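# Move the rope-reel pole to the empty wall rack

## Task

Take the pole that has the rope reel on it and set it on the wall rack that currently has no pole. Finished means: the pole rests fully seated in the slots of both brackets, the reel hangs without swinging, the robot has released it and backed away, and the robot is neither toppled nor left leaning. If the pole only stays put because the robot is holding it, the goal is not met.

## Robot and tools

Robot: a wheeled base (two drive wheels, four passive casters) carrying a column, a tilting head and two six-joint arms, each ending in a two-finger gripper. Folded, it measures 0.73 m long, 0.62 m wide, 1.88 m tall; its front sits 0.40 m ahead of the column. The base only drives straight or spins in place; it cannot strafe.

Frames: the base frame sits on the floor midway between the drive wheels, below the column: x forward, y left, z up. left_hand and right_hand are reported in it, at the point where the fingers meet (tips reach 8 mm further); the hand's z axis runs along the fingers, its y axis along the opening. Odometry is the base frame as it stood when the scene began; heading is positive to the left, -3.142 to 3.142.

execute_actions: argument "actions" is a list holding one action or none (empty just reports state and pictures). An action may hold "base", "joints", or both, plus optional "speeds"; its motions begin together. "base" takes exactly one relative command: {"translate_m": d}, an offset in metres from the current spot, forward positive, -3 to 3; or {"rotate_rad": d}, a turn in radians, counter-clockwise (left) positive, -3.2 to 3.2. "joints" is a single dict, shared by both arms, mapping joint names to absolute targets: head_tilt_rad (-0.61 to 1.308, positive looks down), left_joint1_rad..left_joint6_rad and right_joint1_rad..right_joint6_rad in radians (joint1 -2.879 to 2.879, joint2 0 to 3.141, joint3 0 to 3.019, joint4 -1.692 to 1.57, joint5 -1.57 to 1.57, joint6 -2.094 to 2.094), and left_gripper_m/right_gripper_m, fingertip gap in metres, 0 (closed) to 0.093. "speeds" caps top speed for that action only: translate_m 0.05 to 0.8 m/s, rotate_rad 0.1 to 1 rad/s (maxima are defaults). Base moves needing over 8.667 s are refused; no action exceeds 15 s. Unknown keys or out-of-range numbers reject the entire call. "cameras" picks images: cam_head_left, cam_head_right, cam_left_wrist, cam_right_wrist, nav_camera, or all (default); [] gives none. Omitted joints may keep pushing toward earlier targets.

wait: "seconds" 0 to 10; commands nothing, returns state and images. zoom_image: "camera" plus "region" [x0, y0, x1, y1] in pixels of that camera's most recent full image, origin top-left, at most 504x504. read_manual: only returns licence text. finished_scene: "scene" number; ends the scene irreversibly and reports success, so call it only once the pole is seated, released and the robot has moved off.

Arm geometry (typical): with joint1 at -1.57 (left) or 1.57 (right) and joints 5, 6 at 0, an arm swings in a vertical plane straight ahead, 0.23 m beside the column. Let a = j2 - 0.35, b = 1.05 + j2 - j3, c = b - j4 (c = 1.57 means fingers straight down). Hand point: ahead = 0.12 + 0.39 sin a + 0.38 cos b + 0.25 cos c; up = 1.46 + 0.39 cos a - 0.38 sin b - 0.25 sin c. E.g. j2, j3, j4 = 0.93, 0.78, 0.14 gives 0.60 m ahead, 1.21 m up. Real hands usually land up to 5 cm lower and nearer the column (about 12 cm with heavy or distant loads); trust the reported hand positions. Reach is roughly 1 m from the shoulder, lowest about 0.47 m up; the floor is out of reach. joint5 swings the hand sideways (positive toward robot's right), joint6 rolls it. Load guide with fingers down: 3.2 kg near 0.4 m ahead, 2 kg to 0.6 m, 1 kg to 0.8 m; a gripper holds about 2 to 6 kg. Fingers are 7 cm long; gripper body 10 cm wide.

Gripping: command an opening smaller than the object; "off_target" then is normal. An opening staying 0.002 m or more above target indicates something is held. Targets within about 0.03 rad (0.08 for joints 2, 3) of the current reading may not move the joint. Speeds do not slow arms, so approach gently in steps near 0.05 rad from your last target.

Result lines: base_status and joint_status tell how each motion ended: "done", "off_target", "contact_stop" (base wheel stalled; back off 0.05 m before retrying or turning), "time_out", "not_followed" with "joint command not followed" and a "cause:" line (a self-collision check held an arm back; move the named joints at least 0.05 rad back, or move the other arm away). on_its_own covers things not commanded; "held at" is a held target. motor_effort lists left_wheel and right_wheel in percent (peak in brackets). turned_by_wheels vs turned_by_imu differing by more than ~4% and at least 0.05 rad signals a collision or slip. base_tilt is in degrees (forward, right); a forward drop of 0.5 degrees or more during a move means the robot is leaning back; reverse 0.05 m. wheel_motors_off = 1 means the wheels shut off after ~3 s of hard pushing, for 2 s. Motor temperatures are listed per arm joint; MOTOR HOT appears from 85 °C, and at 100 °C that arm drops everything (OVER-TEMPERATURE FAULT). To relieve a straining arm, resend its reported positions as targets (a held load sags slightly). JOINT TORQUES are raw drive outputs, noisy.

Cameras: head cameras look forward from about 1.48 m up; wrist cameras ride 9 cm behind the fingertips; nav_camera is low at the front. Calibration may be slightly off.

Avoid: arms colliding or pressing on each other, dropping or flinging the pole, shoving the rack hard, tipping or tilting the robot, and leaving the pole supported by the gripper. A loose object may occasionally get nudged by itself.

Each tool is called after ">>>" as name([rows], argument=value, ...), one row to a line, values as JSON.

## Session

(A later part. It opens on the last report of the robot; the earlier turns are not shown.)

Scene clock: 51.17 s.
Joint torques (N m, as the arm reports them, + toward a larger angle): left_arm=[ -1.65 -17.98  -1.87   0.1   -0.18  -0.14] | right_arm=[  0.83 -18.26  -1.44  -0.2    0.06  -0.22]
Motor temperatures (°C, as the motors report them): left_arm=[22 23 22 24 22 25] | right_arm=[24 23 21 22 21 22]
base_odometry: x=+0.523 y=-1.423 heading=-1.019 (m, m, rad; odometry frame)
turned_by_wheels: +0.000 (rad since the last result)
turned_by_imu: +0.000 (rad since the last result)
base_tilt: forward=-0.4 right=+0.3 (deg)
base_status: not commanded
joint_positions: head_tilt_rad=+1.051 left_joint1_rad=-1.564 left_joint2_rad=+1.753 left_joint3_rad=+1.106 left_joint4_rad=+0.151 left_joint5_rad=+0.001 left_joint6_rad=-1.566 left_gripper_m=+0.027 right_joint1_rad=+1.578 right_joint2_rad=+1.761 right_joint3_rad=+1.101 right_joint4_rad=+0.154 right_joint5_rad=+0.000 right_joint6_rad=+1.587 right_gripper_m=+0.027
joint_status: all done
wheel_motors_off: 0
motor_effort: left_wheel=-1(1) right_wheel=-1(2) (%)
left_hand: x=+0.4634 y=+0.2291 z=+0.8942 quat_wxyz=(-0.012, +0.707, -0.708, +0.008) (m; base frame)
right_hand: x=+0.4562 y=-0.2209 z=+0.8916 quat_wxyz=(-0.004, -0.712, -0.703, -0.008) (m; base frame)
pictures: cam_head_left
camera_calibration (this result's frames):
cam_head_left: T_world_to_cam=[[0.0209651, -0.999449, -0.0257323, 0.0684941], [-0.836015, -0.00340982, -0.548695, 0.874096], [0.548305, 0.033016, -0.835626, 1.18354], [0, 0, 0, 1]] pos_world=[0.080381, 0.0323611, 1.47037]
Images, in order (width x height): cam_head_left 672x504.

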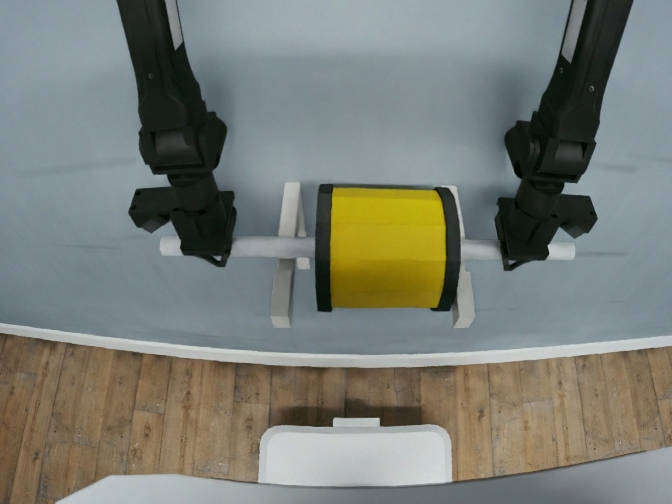

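>>> execute_actions([
  {"joints":{"left_joint2_rad":1.58,"left_joint3_rad":0.98,"right_joint2_rad":1.57,"right_joint3_rad":0.97}},
], cameras=[])

>>> execute_actions([
  {"base":{"translate_m":-1.59},"speeds":{"translate_m":0.5}},
], cameras=[])

>>> execute_actions([
  {"base":{"rotate_rad":-1.59},"speeds":{"rotate_rad":0.5},"joints":{"head_tilt_rad":0.7}},
], cameras=["cam_head_left","nav_camera"])

>>> execute_actions([
  {"base":{"translate_m":0.7},"speeds":{"translate_m":0.5}},
], cameras=["cam_head_left","nav_camera"])

Scene clock: 62.17 s.
Joint torques (N m, as the arm reports them, + toward a larger angle): left_arm=[ -1.35 -17.73  -1.55   0.1   -0.17  -0.14] | right_arm=[  0.81 -18.24  -1.09   0.24   0.01  -0.22]
Motor temperatures (°C, as the motors report them): left_arm=[22 24 22 24 22 25] | right_arm=[24 24 21 22 21 22]
base_odometry: x=+0.523 y=-1.423 heading=-1.019 (m, m, rad; odometry frame)
turned_by_wheels: +0.000 (rad since the last result)
turned_by_imu: +0.004 (rad since the last result)
base_tilt: forward=-0.4 right=+0.4 (deg)
base_status: not commanded
joint_positions: head_tilt_rad=+1.051 left_joint1_rad=-1.565 left_joint2_rad=+1.609 left_joint3_rad=+0.986 left_joint4_rad=+0.151 left_joint5_rad=+0.001 left_joint6_rad=-1.567 left_gripper_m=+0.027 right_joint1_rad=+1.578 right_joint2_rad=+1.614 right_joint3_rad=+0.979 right_joint4_rad=+0.152 right_joint5_rad=+0.001 right_joint6_rad=+1.586 right_gripper_m=+0.027
joint_status: all done
wheel_motors_off: 0
motor_effort: left_wheel=-1(1) right_wheel=-1(2) (%)
left_hand: x=+0.4648 y=+0.2283 z=+0.9470 quat_wxyz=(-0.020, +0.707, -0.707, +0.016) (m; base frame)
right_hand: x=+0.4580 y=-0.2215 z=+0.9456 quat_wxyz=(-0.012, -0.711, -0.703, -0.016) (m; base frame)
pictures: none
No camera images: the call's "cameras" was empty. Leave "cameras" out to get every camera's image.

Scene clock: 66.83 s.
Joint torques (N m, as the arm reports them, + toward a larger angle): left_arm=[ -1.32 -17.24  -1.05   0.12  -0.17  -0.14] | right_arm=[  0.83 -17.74  -0.58   0.21   0.    -0.22]
Motor temperatures (°C, as the motors report them): left_arm=[22 24 22 24 22 25] | right_arm=[24 24 21 22 21 22]
base_odometry: x=-0.311 y=-0.069 heading=-1.018 (m, m, rad; odometry frame)
turned_by_wheels: +0.000 (rad since the last result)
turned_by_imu: +0.007 (rad since the last result)
base_tilt: forward=-0.4 right=+0.4 (deg)
base_status: done
joint_positions: head_tilt_rad=+1.051 left_joint1_rad=-1.565 left_joint2_rad=+1.609 left_joint3_rad=+0.979 left_joint4_rad=+0.151 left_joint5_rad=+0.001 left_joint6_rad=-1.567 left_gripper_m=+0.027 right_joint1_rad=+1.577 right_joint2_rad=+1.614 right_joint3_rad=+0.972 right_joint4_rad=+0.152 right_joint5_rad=+0.001 right_joint6_rad=+1.586 right_gripper_m=+0.027
joint_status: not commanded
wheel_motors_off: 0
motor_effort: left_wheel=+0(58) right_wheel=-1(45) (%)
left_hand: x=+0.4607 y=+0.2278 z=+0.9474 quat_wxyz=(-0.017, +0.706, -0.707, +0.014) (m; base frame)
right_hand: x=+0.4539 y=-0.2220 z=+0.9459 quat_wxyz=(-0.010, -0.712, -0.702, -0.013) (m; base frame)
pictures: none
No camera images: the call's "cameras" was empty. Leave "cameras" out to get every camera's image.

Scene clock: 70.87 s.
Joint torques (N m, as the arm reports them, + toward a larger angle): left_arm=[ -0.91 -17.47  -1.12   0.18  -0.12  -0.13] | right_arm=[  1.76 -17.4   -0.6    0.13   0.09  -0.2 ]
Motor temperatures (°C, as the motors report them): left_arm=[22 24 22 24 22 25] | right_arm=[24 24 21 22 21 22]
base_odometry: x=-0.311 y=-0.069 heading=-2.608 (m, m, rad; odometry frame)
turned_by_wheels: -1.589 (rad since the last result)
turned_by_imu: -1.580 (rad since the last result)
base_tilt: forward=-0.4 right=+0.3 (deg)
base_status: done
joint_positions: head_tilt_rad=+0.717 left_joint1_rad=-1.571 left_joint2_rad=+1.609 left_joint3_rad=+0.979 left_joint4_rad=+0.151 left_joint5_rad=+0.000 left_joint6_rad=-1.569 left_gripper_m=+0.027 right_joint1_rad=+1.571 right_joint2_rad=+1.614 right_joint3_rad=+0.972 right_joint4_rad=+0.152 right_joint5_rad=+0.000 right_joint6_rad=+1.584 right_gripper_m=+0.027
joint_status: all done
wheel_motors_off: 0
motor_effort: left_wheel=+1(51) right_wheel=-3(47) (%)
left_hand: x=+0.4608 y=+0.2246 z=+0.9474 quat_wxyz=(-0.016, +0.706, -0.707, +0.016) (m; base frame)
right_hand: x=+0.4539 y=-0.2250 z=+0.9459 quat_wxyz=(-0.011, -0.712, -0.702, -0.012) (m; base frame)
pictures: cam_head_left, nav_camera
camera_calibration (this result's frames):
cam_head_left: T_world_to_cam=[[0.0282427, -0.999449, -0.0174367, 0.055355], [-0.60992, -0.00340982, -0.792456, 1.23818], [0.79196, 0.033016, -0.60968, 0.823399], [0, 0, 0, 1]] pos_world=[0.10153, 0.0323611, 1.48418]
Images, in order (width x height): cam_head_left 672x504, nav_camera 672x504.

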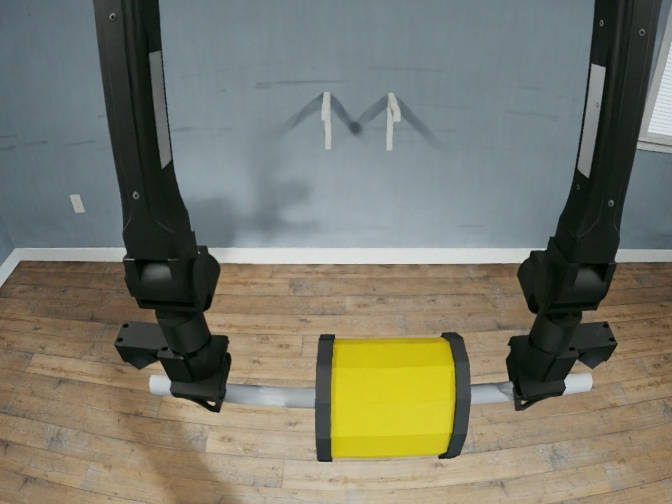

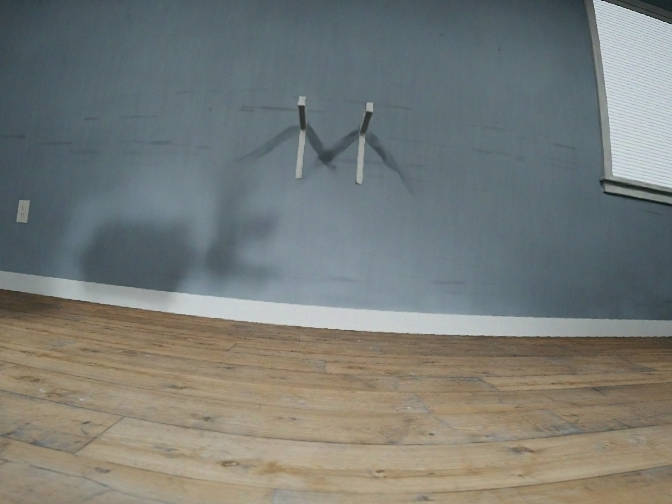

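Scene clock: 73.77 s.
Joint torques (N m, as the arm reports them, + toward a larger angle): left_arm=[ -0.82 -17.79  -1.62   0.18  -0.14  -0.11] | right_arm=[  1.32 -18.33  -0.95   0.13   0.09  -0.2 ]
Motor temperatures (°C, as the motors report them): left_arm=[22 24 22 24 22 25] | right_arm=[24 24 21 22 21 22]
base_odometry: x=-0.914 y=-0.425 heading=-2.608 (m, m, rad; odometry frame)
turned_by_wheels: -0.001 (rad since the last result)
turned_by_imu: -0.002 (rad since the last result)
base_tilt: forward=-0.4 right=+0.4 (deg)
base_status: done
joint_positions: head_tilt_rad=+0.716 left_joint1_rad=-1.571 left_joint2_rad=+1.610 left_joint3_rad=+0.987 left_joint4_rad=+0.151 left_joint5_rad=+0.000 left_joint6_rad=-1.569 left_gripper_m=+0.027 right_joint1_rad=+1.571 right_joint2_rad=+1.614 right_joint3_rad=+0.979 right_joint4_rad=+0.152 right_joint5_rad=+0.000 right_joint6_rad=+1.584 right_gripper_m=+0.027
joint_status: not commanded
wheel_motors_off: 0
motor_effort: left_wheel=-1(58) right_wheel=+2(68) (%)
left_hand: x=+0.4654 y=+0.2246 z=+0.9469 quat_wxyz=(-0.018, +0.706, -0.707, +0.018) (m; base frame)
right_hand: x=+0.4584 y=-0.2250 z=+0.9458 quat_wxyz=(-0.014, -0.712, -0.702, -0.015) (m; base frame)
pictures: cam_head_left, nav_camera
camera_calibration (this result's frames):
cam_head_left: T_world_to_cam=[[0.0282565, -0.999449, -0.0174143, 0.0553198], [-0.60929, -0.00340982, -0.79294, 1.2389], [0.792444, 0.033016, -0.609051, 0.822406], [0, 0, 0, 1]] pos_world=[0.101574, 0.0323611, 1.48422]
Images, in order (width x height): cam_head_left 672x504, nav_camera 672x504.

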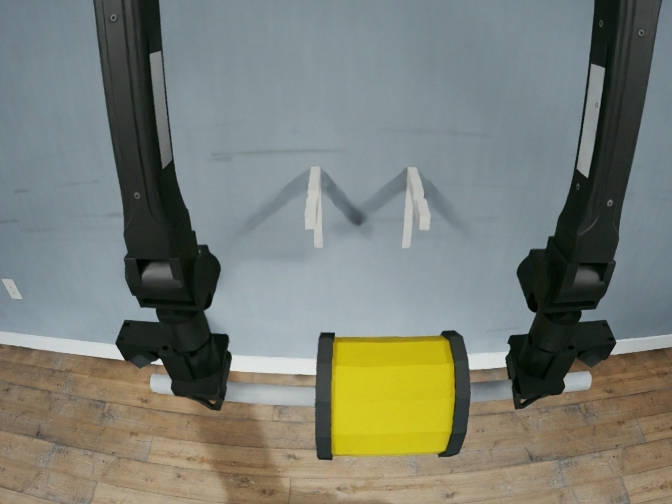

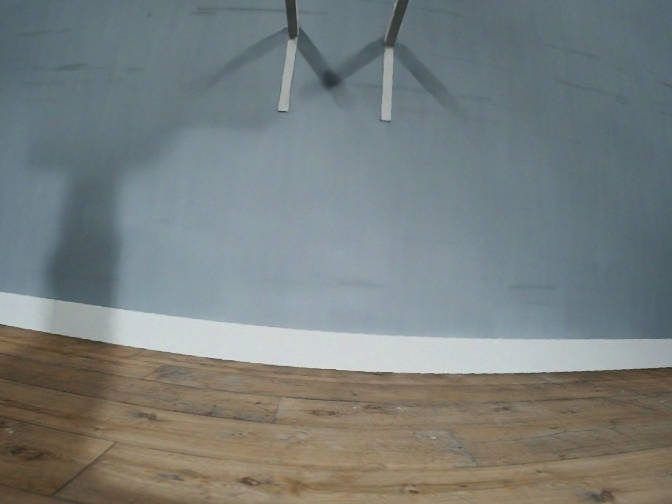

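>>> execute_actions([
  {"base":{"rotate_rad":0.015}},
], cameras=[])

>>> execute_actions([
  {"base":{"translate_m":0.58},"speeds":{"translate_m":0.3},"joints":{"head_tilt_rad":1.05}},
], cameras=["cam_head_left","cam_head_right","cam_left_wrist","cam_right_wrist"])

Scene clock: 77.40 s.
Joint torques (N m, as the arm reports them, + toward a larger angle): left_arm=[ -1.16 -17.47  -1.7    0.1   -0.13  -0.11] | right_arm=[  1.03 -18.62  -1.04   0.16   0.06  -0.19]
Motor temperatures (°C, as the motors report them): left_arm=[22 24 22 24 22 25] | right_arm=[24 25 21 22 21 22]
base_odometry: x=-0.914 y=-0.425 heading=-2.595 (m, m, rad; odometry frame)
turned_by_wheels: +0.014 (rad since the last result)
turned_by_imu: +0.015 (rad since the last result)
base_tilt: forward=-0.4 right=+0.4 (deg)
base_status: done
joint_positions: head_tilt_rad=+0.716 left_joint1_rad=-1.569 left_joint2_rad=+1.610 left_joint3_rad=+0.987 left_joint4_rad=+0.151 left_joint5_rad=-0.001 left_joint6_rad=-1.570 left_gripper_m=+0.027 right_joint1_rad=+1.573 right_joint2_rad=+1.614 right_joint3_rad=+0.979 right_joint4_rad=+0.152 right_joint5_rad=+0.000 right_joint6_rad=+1.583 right_gripper_m=+0.027
joint_status: not commanded
wheel_motors_off: 0
motor_effort: left_wheel=-1(38) right_wheel=+0(46) (%)
left_hand: x=+0.4654 y=+0.2257 z=+0.9469 quat_wxyz=(-0.019, +0.707, -0.707, +0.017) (m; base frame)
right_hand: x=+0.4584 y=-0.2239 z=+0.9458 quat_wxyz=(-0.013, -0.711, -0.703, -0.015) (m; base frame)
pictures: none
No camera images: the call's "cameras" was empty. Leave "cameras" out to get every camera's image.

Scene clock: 80.67 s.
Joint torques (N m, as the arm reports them, + toward a larger angle): left_arm=[ -1.07 -17.88  -1.71   0.06  -0.12  -0.11] | right_arm=[  1.14 -17.94  -0.97   0.16   0.07  -0.19]
Motor temperatures (°C, as the motors report them): left_arm=[22 24 22 24 22 25] | right_arm=[24 25 21 22 21 22]
base_odometry: x=-1.409 y=-0.727 heading=-2.593 (m, m, rad; odometry frame)
turned_by_wheels: +0.001 (rad since the last result)
turned_by_imu: +0.000 (rad since the last result)
base_tilt: forward=-0.3 right=+0.3 (deg)
base_status: done
joint_positions: head_tilt_rad=+1.050 left_joint1_rad=-1.569 left_joint2_rad=+1.610 left_joint3_rad=+0.987 left_joint4_rad=+0.151 left_joint5_rad=-0.001 left_joint6_rad=-1.570 left_gripper_m=+0.027 right_joint1_rad=+1.573 right_joint2_rad=+1.613 right_joint3_rad=+0.979 right_joint4_rad=+0.152 right_joint5_rad=+0.000 right_joint6_rad=+1.583 right_gripper_m=+0.027
joint_status: all done
wheel_motors_off: 0
motor_effort: left_wheel=+1(62) right_wheel=-2(55) (%)
left_hand: x=+0.4649 y=+0.2257 z=+0.9468 quat_wxyz=(-0.019, +0.707, -0.707, +0.017) (m; base frame)
right_hand: x=+0.4591 y=-0.2239 z=+0.9459 quat_wxyz=(-0.014, -0.711, -0.703, -0.015) (m; base frame)
pictures: cam_head_left, cam_head_right, cam_left_wrist, cam_right_wrist
camera_calibration (this result's frames):
cam_head_left: T_world_to_cam=[[0.0209905, -0.999449, -0.0257116, 0.068461], [-0.835473, -0.00340982, -0.549521, 0.87534], [0.549131, 0.033016, -0.835084, 1.18266], [0, 0, 0, 1]] pos_world=[0.0804497, 0.0323611, 1.4704]
cam_head_right: T_world_to_cam=[[0.0054048, -0.999746, -0.02188, 0.00271902], [-0.828695, 0.00776807, -0.559646, 0.890967], [0.559674, 0.0211566, -0.828443, 1.17053], [0, 0, 0, 1]] pos_world=[0.0832095, -0.0289673, 1.46841]
cam_left_wrist: T_world_to_cam=[[0.998588, 0.0183761, 0.0498412, -0.518683], [-0.0138977, -0.815205, 0.579006, -0.351019], [0.0512706, -0.578881, -0.813798, 1.00288], [0, 0, 0, 1]] pos_world=[0.461654, 0.30393, 1.04524]
cam_right_wrist: T_world_to_cam=[[-0.999582, 0.019487, -0.0213346, 0.480641], [0.00318151, 0.808091, 0.589049, -0.374248], [0.0287191, 0.588735, -0.807815, 1.006], [0, 0, 0, 1]] pos_world=[0.452739, -0.299206, 1.04336]
Images, in order (width x height): cam_head_left 672x504, cam_head_right 672x504, cam_left_wrist 672x504, cam_right_wrist 672x504.

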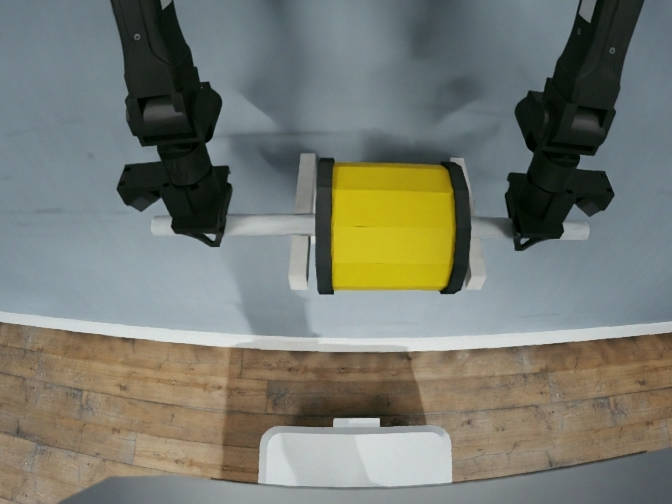

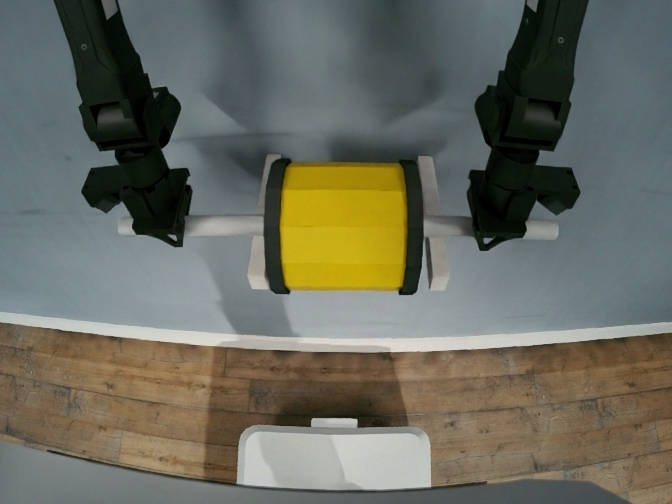

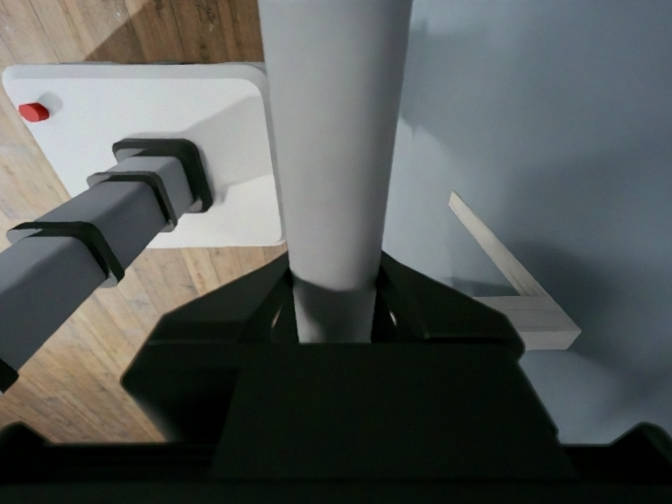

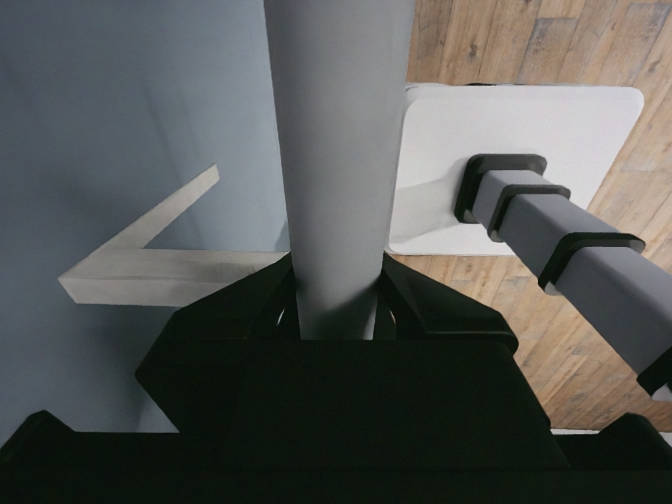

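>>> execute_actions([
  {"base":{"translate_m":0.058},"speeds":{"translate_m":0.1},"joints":{"left_joint2_rad":1.72,"left_joint3_rad":1.075,"right_joint2_rad":1.72,"right_joint3_rad":1.065}},
], cameras=["cam_head_left","cam_head_right"])

>>> zoom_image(camera="cam_head_left", region=[220,160,540,350])

>>> zoom_image(camera="cam_head_right", region=[200,160,520,350])

Scene clock: 86.17 s.
Joint torques (N m, as the arm reports them, + toward a larger angle): left_arm=[ -1.16 -17.41  -2.5   -0.01  -0.16  -0.11] | right_arm=[  1.21 -16.56  -2.05   0.08  -0.04  -0.18]
Motor temperatures (°C, as the motors report them): left_arm=[22 24 22 24 22 25] | right_arm=[24 25 21 22 21 22]
base_odometry: x=-1.459 y=-0.757 heading=-2.593 (m, m, rad; odometry frame)
turned_by_wheels: +0.001 (rad since the last result)
turned_by_imu: +0.002 (rad since the last result)
base_tilt: forward=-0.4 right=+0.3 (deg)
base_status: done
joint_positions: head_tilt_rad=+1.050 left_joint1_rad=-1.569 left_joint2_rad=+1.751 left_joint3_rad=+1.085 left_joint4_rad=+0.151 left_joint5_rad=+0.000 left_joint6_rad=-1.571 left_gripper_m=+0.027 right_joint1_rad=+1.573 right_joint2_rad=+1.753 right_joint3_rad=+1.077 right_joint4_rad=+0.151 right_joint5_rad=+0.003 right_joint6_rad=+1.583 right_gripper_m=+0.027
joint_status: all done
wheel_motors_off: 0
motor_effort: left_wheel=+0(38) right_wheel=-2(48) (%)
left_hand: x=+0.4514 y=+0.2256 z=+0.8958 quat_wxyz=(-0.004, +0.707, -0.707, +0.003) (m; base frame)
right_hand: x=+0.4455 y=-0.2242 z=+0.8957 quat_wxyz=(+0.000, -0.711, -0.703, +0.001) (m; base frame)
pictures: cam_head_left, cam_head_right
camera_calibration (this result's frames):
cam_head_left: T_world_to_cam=[[0.020977, -0.999449, -0.0257226, 0.0684785], [-0.83576, -0.00340982, -0.549084, 0.874682], [0.548694, 0.033016, -0.835371, 1.18313], [0, 0, 0, 1]] pos_world=[0.0804133, 0.0323611, 1.47039]
cam_head_right: T_world_to_cam=[[0.00539336, -0.999746, -0.0218828, 0.00272394], [-0.828988, 0.00776807, -0.559213, 0.890315], [0.559241, 0.0211566, -0.828735, 1.171], [0, 0, 0, 1]] pos_world=[0.0831721, -0.0289673, 1.46839]
Images, in order (width x height): cam_head_left 672x504, cam_head_right 672x504.

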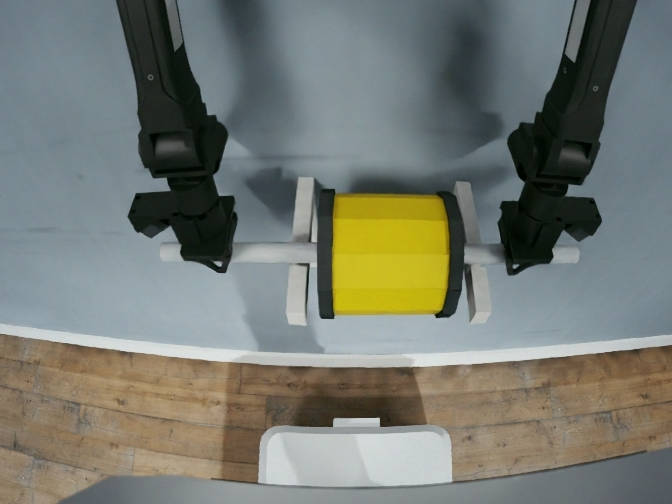

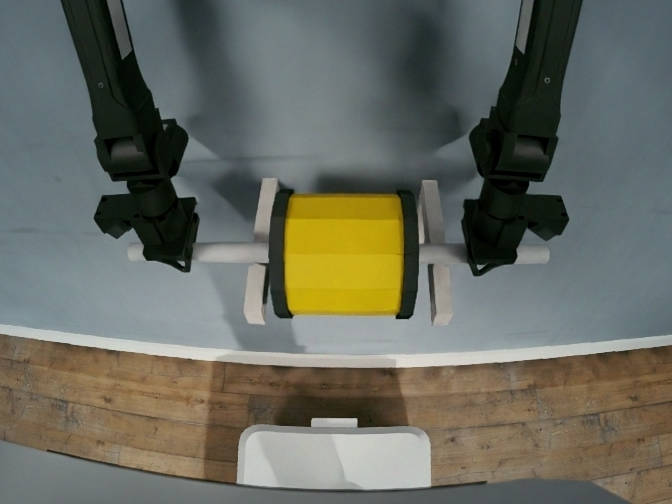

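Region (220, 160, 540, 350) of cam_head_left's 672x504 image, scaled by 1.575, with more detail than that image has; it fills the top 299 rows of this view, and the rest is white.

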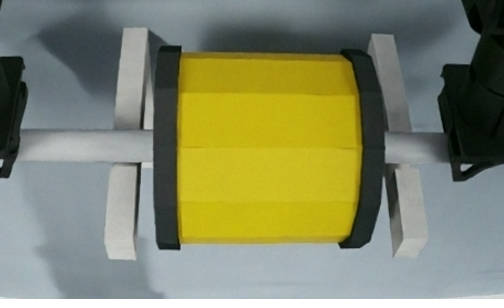

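Region (200, 160, 520, 350) of cam_head_right's 672x504 image, scaled by 1.575, with more detail than that image has; it fills the top 299 rows of this view, and the rest is white.

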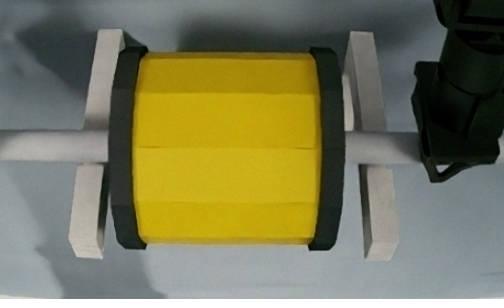

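Probably ~1 cm short; lower with forward bias.

>>> execute_actions([
  {"joints":{"left_joint2_rad":1.81,"left_joint3_rad":1.175,"right_joint2_rad":1.81,"right_joint3_rad":1.165}},
], cameras=["cam_head_left"])

>>> execute_actions([
  {"joints":{"left_gripper_m":0.09,"right_gripper_m":0.09}},
], cameras=[])

>>> execute_actions([
  {"joints":{"left_joint2_rad":1.6,"left_joint3_rad":1.02,"right_joint2_rad":1.6,"right_joint3_rad":1.01}},
], cameras=["cam_head_left","cam_left_wrist","cam_right_wrist"])

Scene clock: 90.90 s.
Joint torques (N m, as the arm reports them, + toward a larger angle): left_arm=[ -1.11 -16.15  -0.2    0.23  -0.15  -0.12] | right_arm=[  1.22 -15.31   0.11   0.37   0.01  -0.2 ]
Motor temperatures (°C, as the motors report them): left_arm=[22 24 22 24 22 25] | right_arm=[24 25 21 22 21 22]
base_odometry: x=-1.459 y=-0.757 heading=-2.593 (m, m, rad; odometry frame)
turned_by_wheels: +0.000 (rad since the last result)
turned_by_imu: +0.001 (rad since the last result)
base_tilt: forward=-0.4 right=+0.4 (deg)
base_status: not commanded
joint_positions: head_tilt_rad=+1.050 left_joint1_rad=-1.569 left_joint2_rad=+1.817 left_joint3_rad=+1.160 left_joint4_rad=+0.147 left_joint5_rad=+0.000 left_joint6_rad=-1.569 left_gripper_m=+0.027 right_joint1_rad=+1.573 right_joint2_rad=+1.821 right_joint3_rad=+1.154 right_joint4_rad=+0.146 right_joint5_rad=+0.001 right_joint6_rad=+1.585 right_gripper_m=+0.027
joint_status: all done
wheel_motors_off: 0
motor_effort: left_wheel=+2(3) right_wheel=+0(5) (%)
left_hand: x=+0.4593 y=+0.2256 z=+0.8703 quat_wxyz=(-0.005, +0.707, -0.707, +0.004) (m; base frame)
right_hand: x=+0.4526 y=-0.2245 z=+0.8691 quat_wxyz=(-0.001, -0.712, -0.702, -0.001) (m; base frame)
pictures: cam_head_left
camera_calibration (this result's frames):
cam_head_left: T_world_to_cam=[[0.0209766, -0.999449, -0.0257229, 0.0684791], [-0.835769, -0.00340982, -0.549071, 0.874662], [0.54868, 0.033016, -0.83538, 1.18314], [0, 0, 0, 1]] pos_world=[0.0804122, 0.0323611, 1.47038]
Images, in order (width x height): cam_head_left 672x504.

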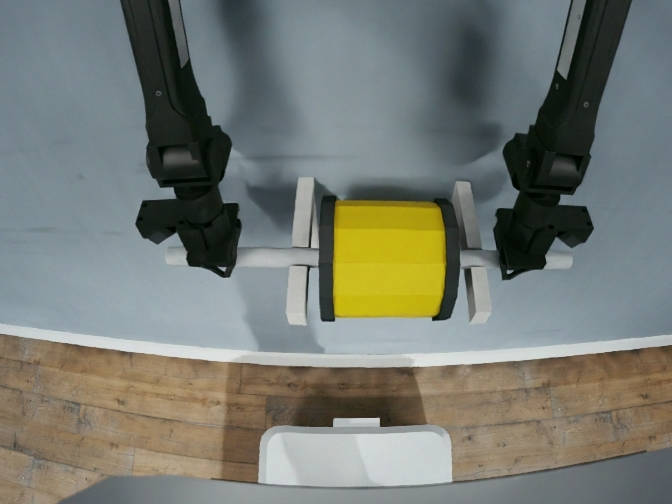

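Scene clock: 91.60 s.
Joint torques (N m, as the arm reports them, + toward a larger angle): left_arm=[ -1.15 -16.05  -0.95   0.21  -0.14  -0.12] | right_arm=[  1.17 -14.92  -0.41   0.33   0.01  -0.16]
Motor temperatures (°C, as the motors report them): left_arm=[22 24 22 24 22 25] | right_arm=[24 25 21 22 21 22]
base_odometry: x=-1.459 y=-0.757 heading=-2.593 (m, m, rad; odometry frame)
turned_by_wheels: +0.000 (rad since the last result)
turned_by_imu: +0.000 (rad since the last result)
base_tilt: forward=-0.3 right=+0.3 (deg)
base_status: not commanded
joint_positions: head_tilt_rad=+1.050 left_joint1_rad=-1.569 left_joint2_rad=+1.817 left_joint3_rad=+1.171 left_joint4_rad=+0.147 left_joint5_rad=+0.000 left_joint6_rad=-1.569 left_gripper_m=+0.090 right_joint1_rad=+1.573 right_joint2_rad=+1.821 right_joint3_rad=+1.161 right_joint4_rad=+0.146 right_joint5_rad=+0.001 right_joint6_rad=+1.582 right_gripper_m=+0.090
joint_status: all done
wheel_motors_off: 0
motor_effort: left_wheel=+1(2) right_wheel=-1(2) (%)
left_hand: x=+0.4662 y=+0.2256 z=+0.8698 quat_wxyz=(-0.009, +0.707, -0.708, +0.008) (m; base frame)
right_hand: x=+0.4574 y=-0.2245 z=+0.8687 quat_wxyz=(-0.004, -0.711, -0.703, -0.004) (m; base frame)
pictures: none
No camera images: the call's "cameras" was empty. Leave "cameras" out to get every camera's image.

Scene clock: 92.60 s.
Joint torques (N m, as the arm reports them, + toward a larger angle): left_arm=[ -1.07 -14.7   -0.75   0.41  -0.15  -0.1 ] | right_arm=[  1.15 -14.03  -0.06   0.54   0.01  -0.18]
Motor temperatures (°C, as the motors report them): left_arm=[22 24 22 24 22 25] | right_arm=[24 25 21 22 21 22]
base_odometry: x=-1.459 y=-0.757 heading=-2.593 (m, m, rad; odometry frame)
turned_by_wheels: +0.000 (rad since the last result)
turned_by_imu: +0.000 (rad since the last result)
base_tilt: forward=-0.4 right=+0.4 (deg)
base_status: not commanded
joint_positions: head_tilt_rad=+1.050 left_joint1_rad=-1.569 left_joint2_rad=+1.585 left_joint3_rad=+1.025 left_joint4_rad=+0.147 left_joint5_rad=+0.000 left_joint6_rad=-1.569 left_gripper_m=+0.090 right_joint1_rad=+1.573 right_joint2_rad=+1.588 right_joint3_rad=+1.014 right_joint4_rad=+0.146 right_joint5_rad=+0.001 right_joint6_rad=+1.582 right_gripper_m=+0.090
joint_status: all done
wheel_motors_off: 0
motor_effort: left_wheel=+1(2) right_wheel=-1(2) (%)
left_hand: x=+0.5006 y=+0.2256 z=+0.9555 quat_wxyz=(-0.039, +0.706, -0.707, +0.038) (m; base frame)
right_hand: x=+0.4920 y=-0.2246 z=+0.9542 quat_wxyz=(-0.034, -0.710, -0.703, -0.034) (m; base frame)
pictures: cam_head_left, cam_left_wrist, cam_right_wrist
camera_calibration (this result's frames):
cam_head_left: T_world_to_cam=[[0.0209766, -0.999449, -0.0257229, 0.0684791], [-0.835769, -0.00340982, -0.549071, 0.874662], [0.548681, 0.033016, -0.83538, 1.18314], [0, 0, 0, 1]] pos_world=[0.0804122, 0.0323611, 1.47038]
cam_left_wrist: T_world_to_cam=[[0.993879, 0.0171438, 0.109132, -0.608754], [-0.0493713, -0.814805, 0.577629, -0.336675], [0.0988243, -0.579481, -0.808972, 0.979794], [0, 0, 0, 1]] pos_world=[0.491578, 0.303885, 1.05353]
cam_right_wrist: T_world_to_cam=[[-0.996978, 0.0184378, -0.0754618, 0.563879], [-0.0294539, 0.809165, 0.586843, -0.360289], [0.0718811, 0.587292, -0.806177, 0.989002], [0, 0, 0, 1]] pos_world=[0.480473, -0.299697, 1.05129]
Images, in order (width x height): cam_head_left 672x504, cam_left_wrist 672x504, cam_right_wrist 672x504.

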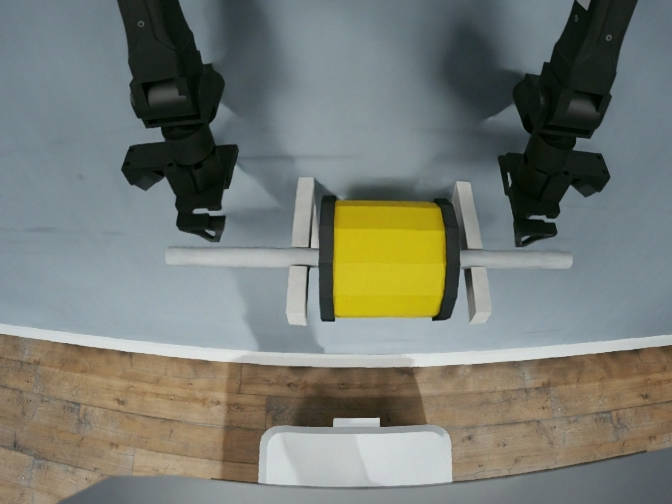

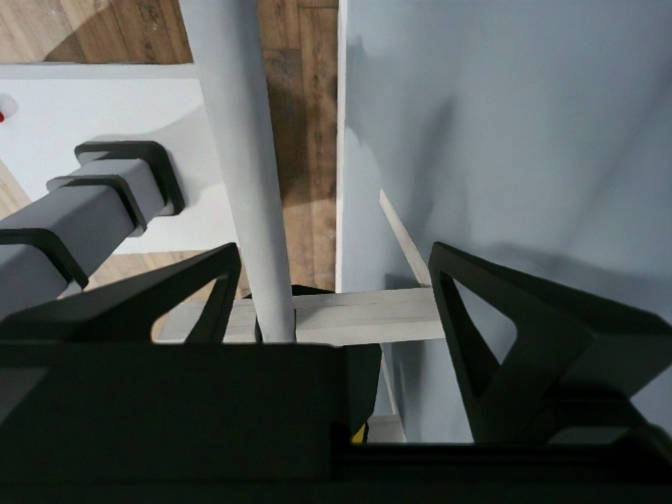

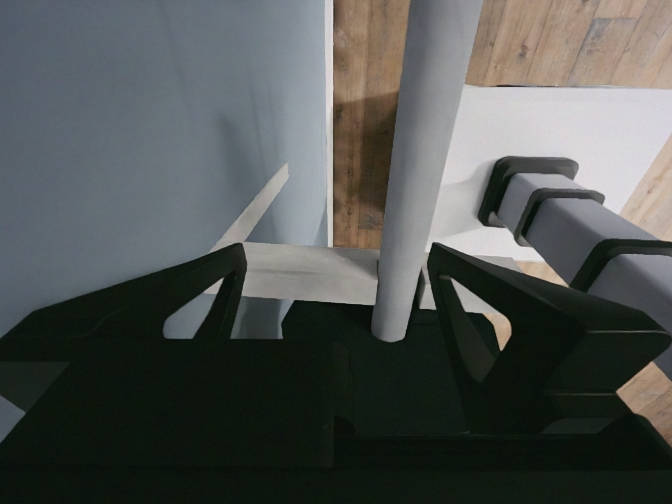

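>>> execute_actions([
  {"base":{"translate_m":-0.7}},
], cameras=[])

>>> finished_scene(scene=1)

Scene clock: 97.73 s.
Joint torques (N m, as the arm reports them, + toward a larger angle): left_arm=[ -1.09 -14.87  -0.28   0.36  -0.14  -0.11] | right_arm=[  1.19 -13.76   0.03   0.48   0.01  -0.18]
Motor temperatures (°C, as the motors report them): left_arm=[22 24 22 24 22 25] | right_arm=[24 25 21 22 21 22]
base_odometry: x=-0.861 y=-0.392 heading=-2.591 (m, m, rad; odometry frame)
turned_by_wheels: +0.001 (rad since the last result)
turned_by_imu: +0.006 (rad since the last result)
base_tilt: forward=-0.4 right=+0.3 (deg)
base_status: done
joint_positions: head_tilt_rad=+1.051 left_joint1_rad=-1.569 left_joint2_rad=+1.591 left_joint3_rad=+1.018 left_joint4_rad=+0.147 left_joint5_rad=+0.000 left_joint6_rad=-1.569 left_gripper_m=+0.090 right_joint1_rad=+1.573 right_joint2_rad=+1.589 right_joint3_rad=+1.008 right_joint4_rad=+0.146 right_joint5_rad=+0.001 right_joint6_rad=+1.582 right_gripper_m=+0.090
joint_status: not commanded
wheel_motors_off: 0
motor_effort: left_wheel=+1(53) right_wheel=-2(72) (%)
left_hand: x=+0.4937 y=+0.2256 z=+0.9533 quat_wxyz=(-0.035, +0.706, -0.707, +0.034) (m; base frame)
right_hand: x=+0.4881 y=-0.2246 z=+0.9538 quat_wxyz=(-0.031, -0.710, -0.703, -0.032) (m; base frame)
pictures: none
No camera images: the call's "cameras" was empty. Leave "cameras" out to get every camera's image.

The scene is finished: the task was done.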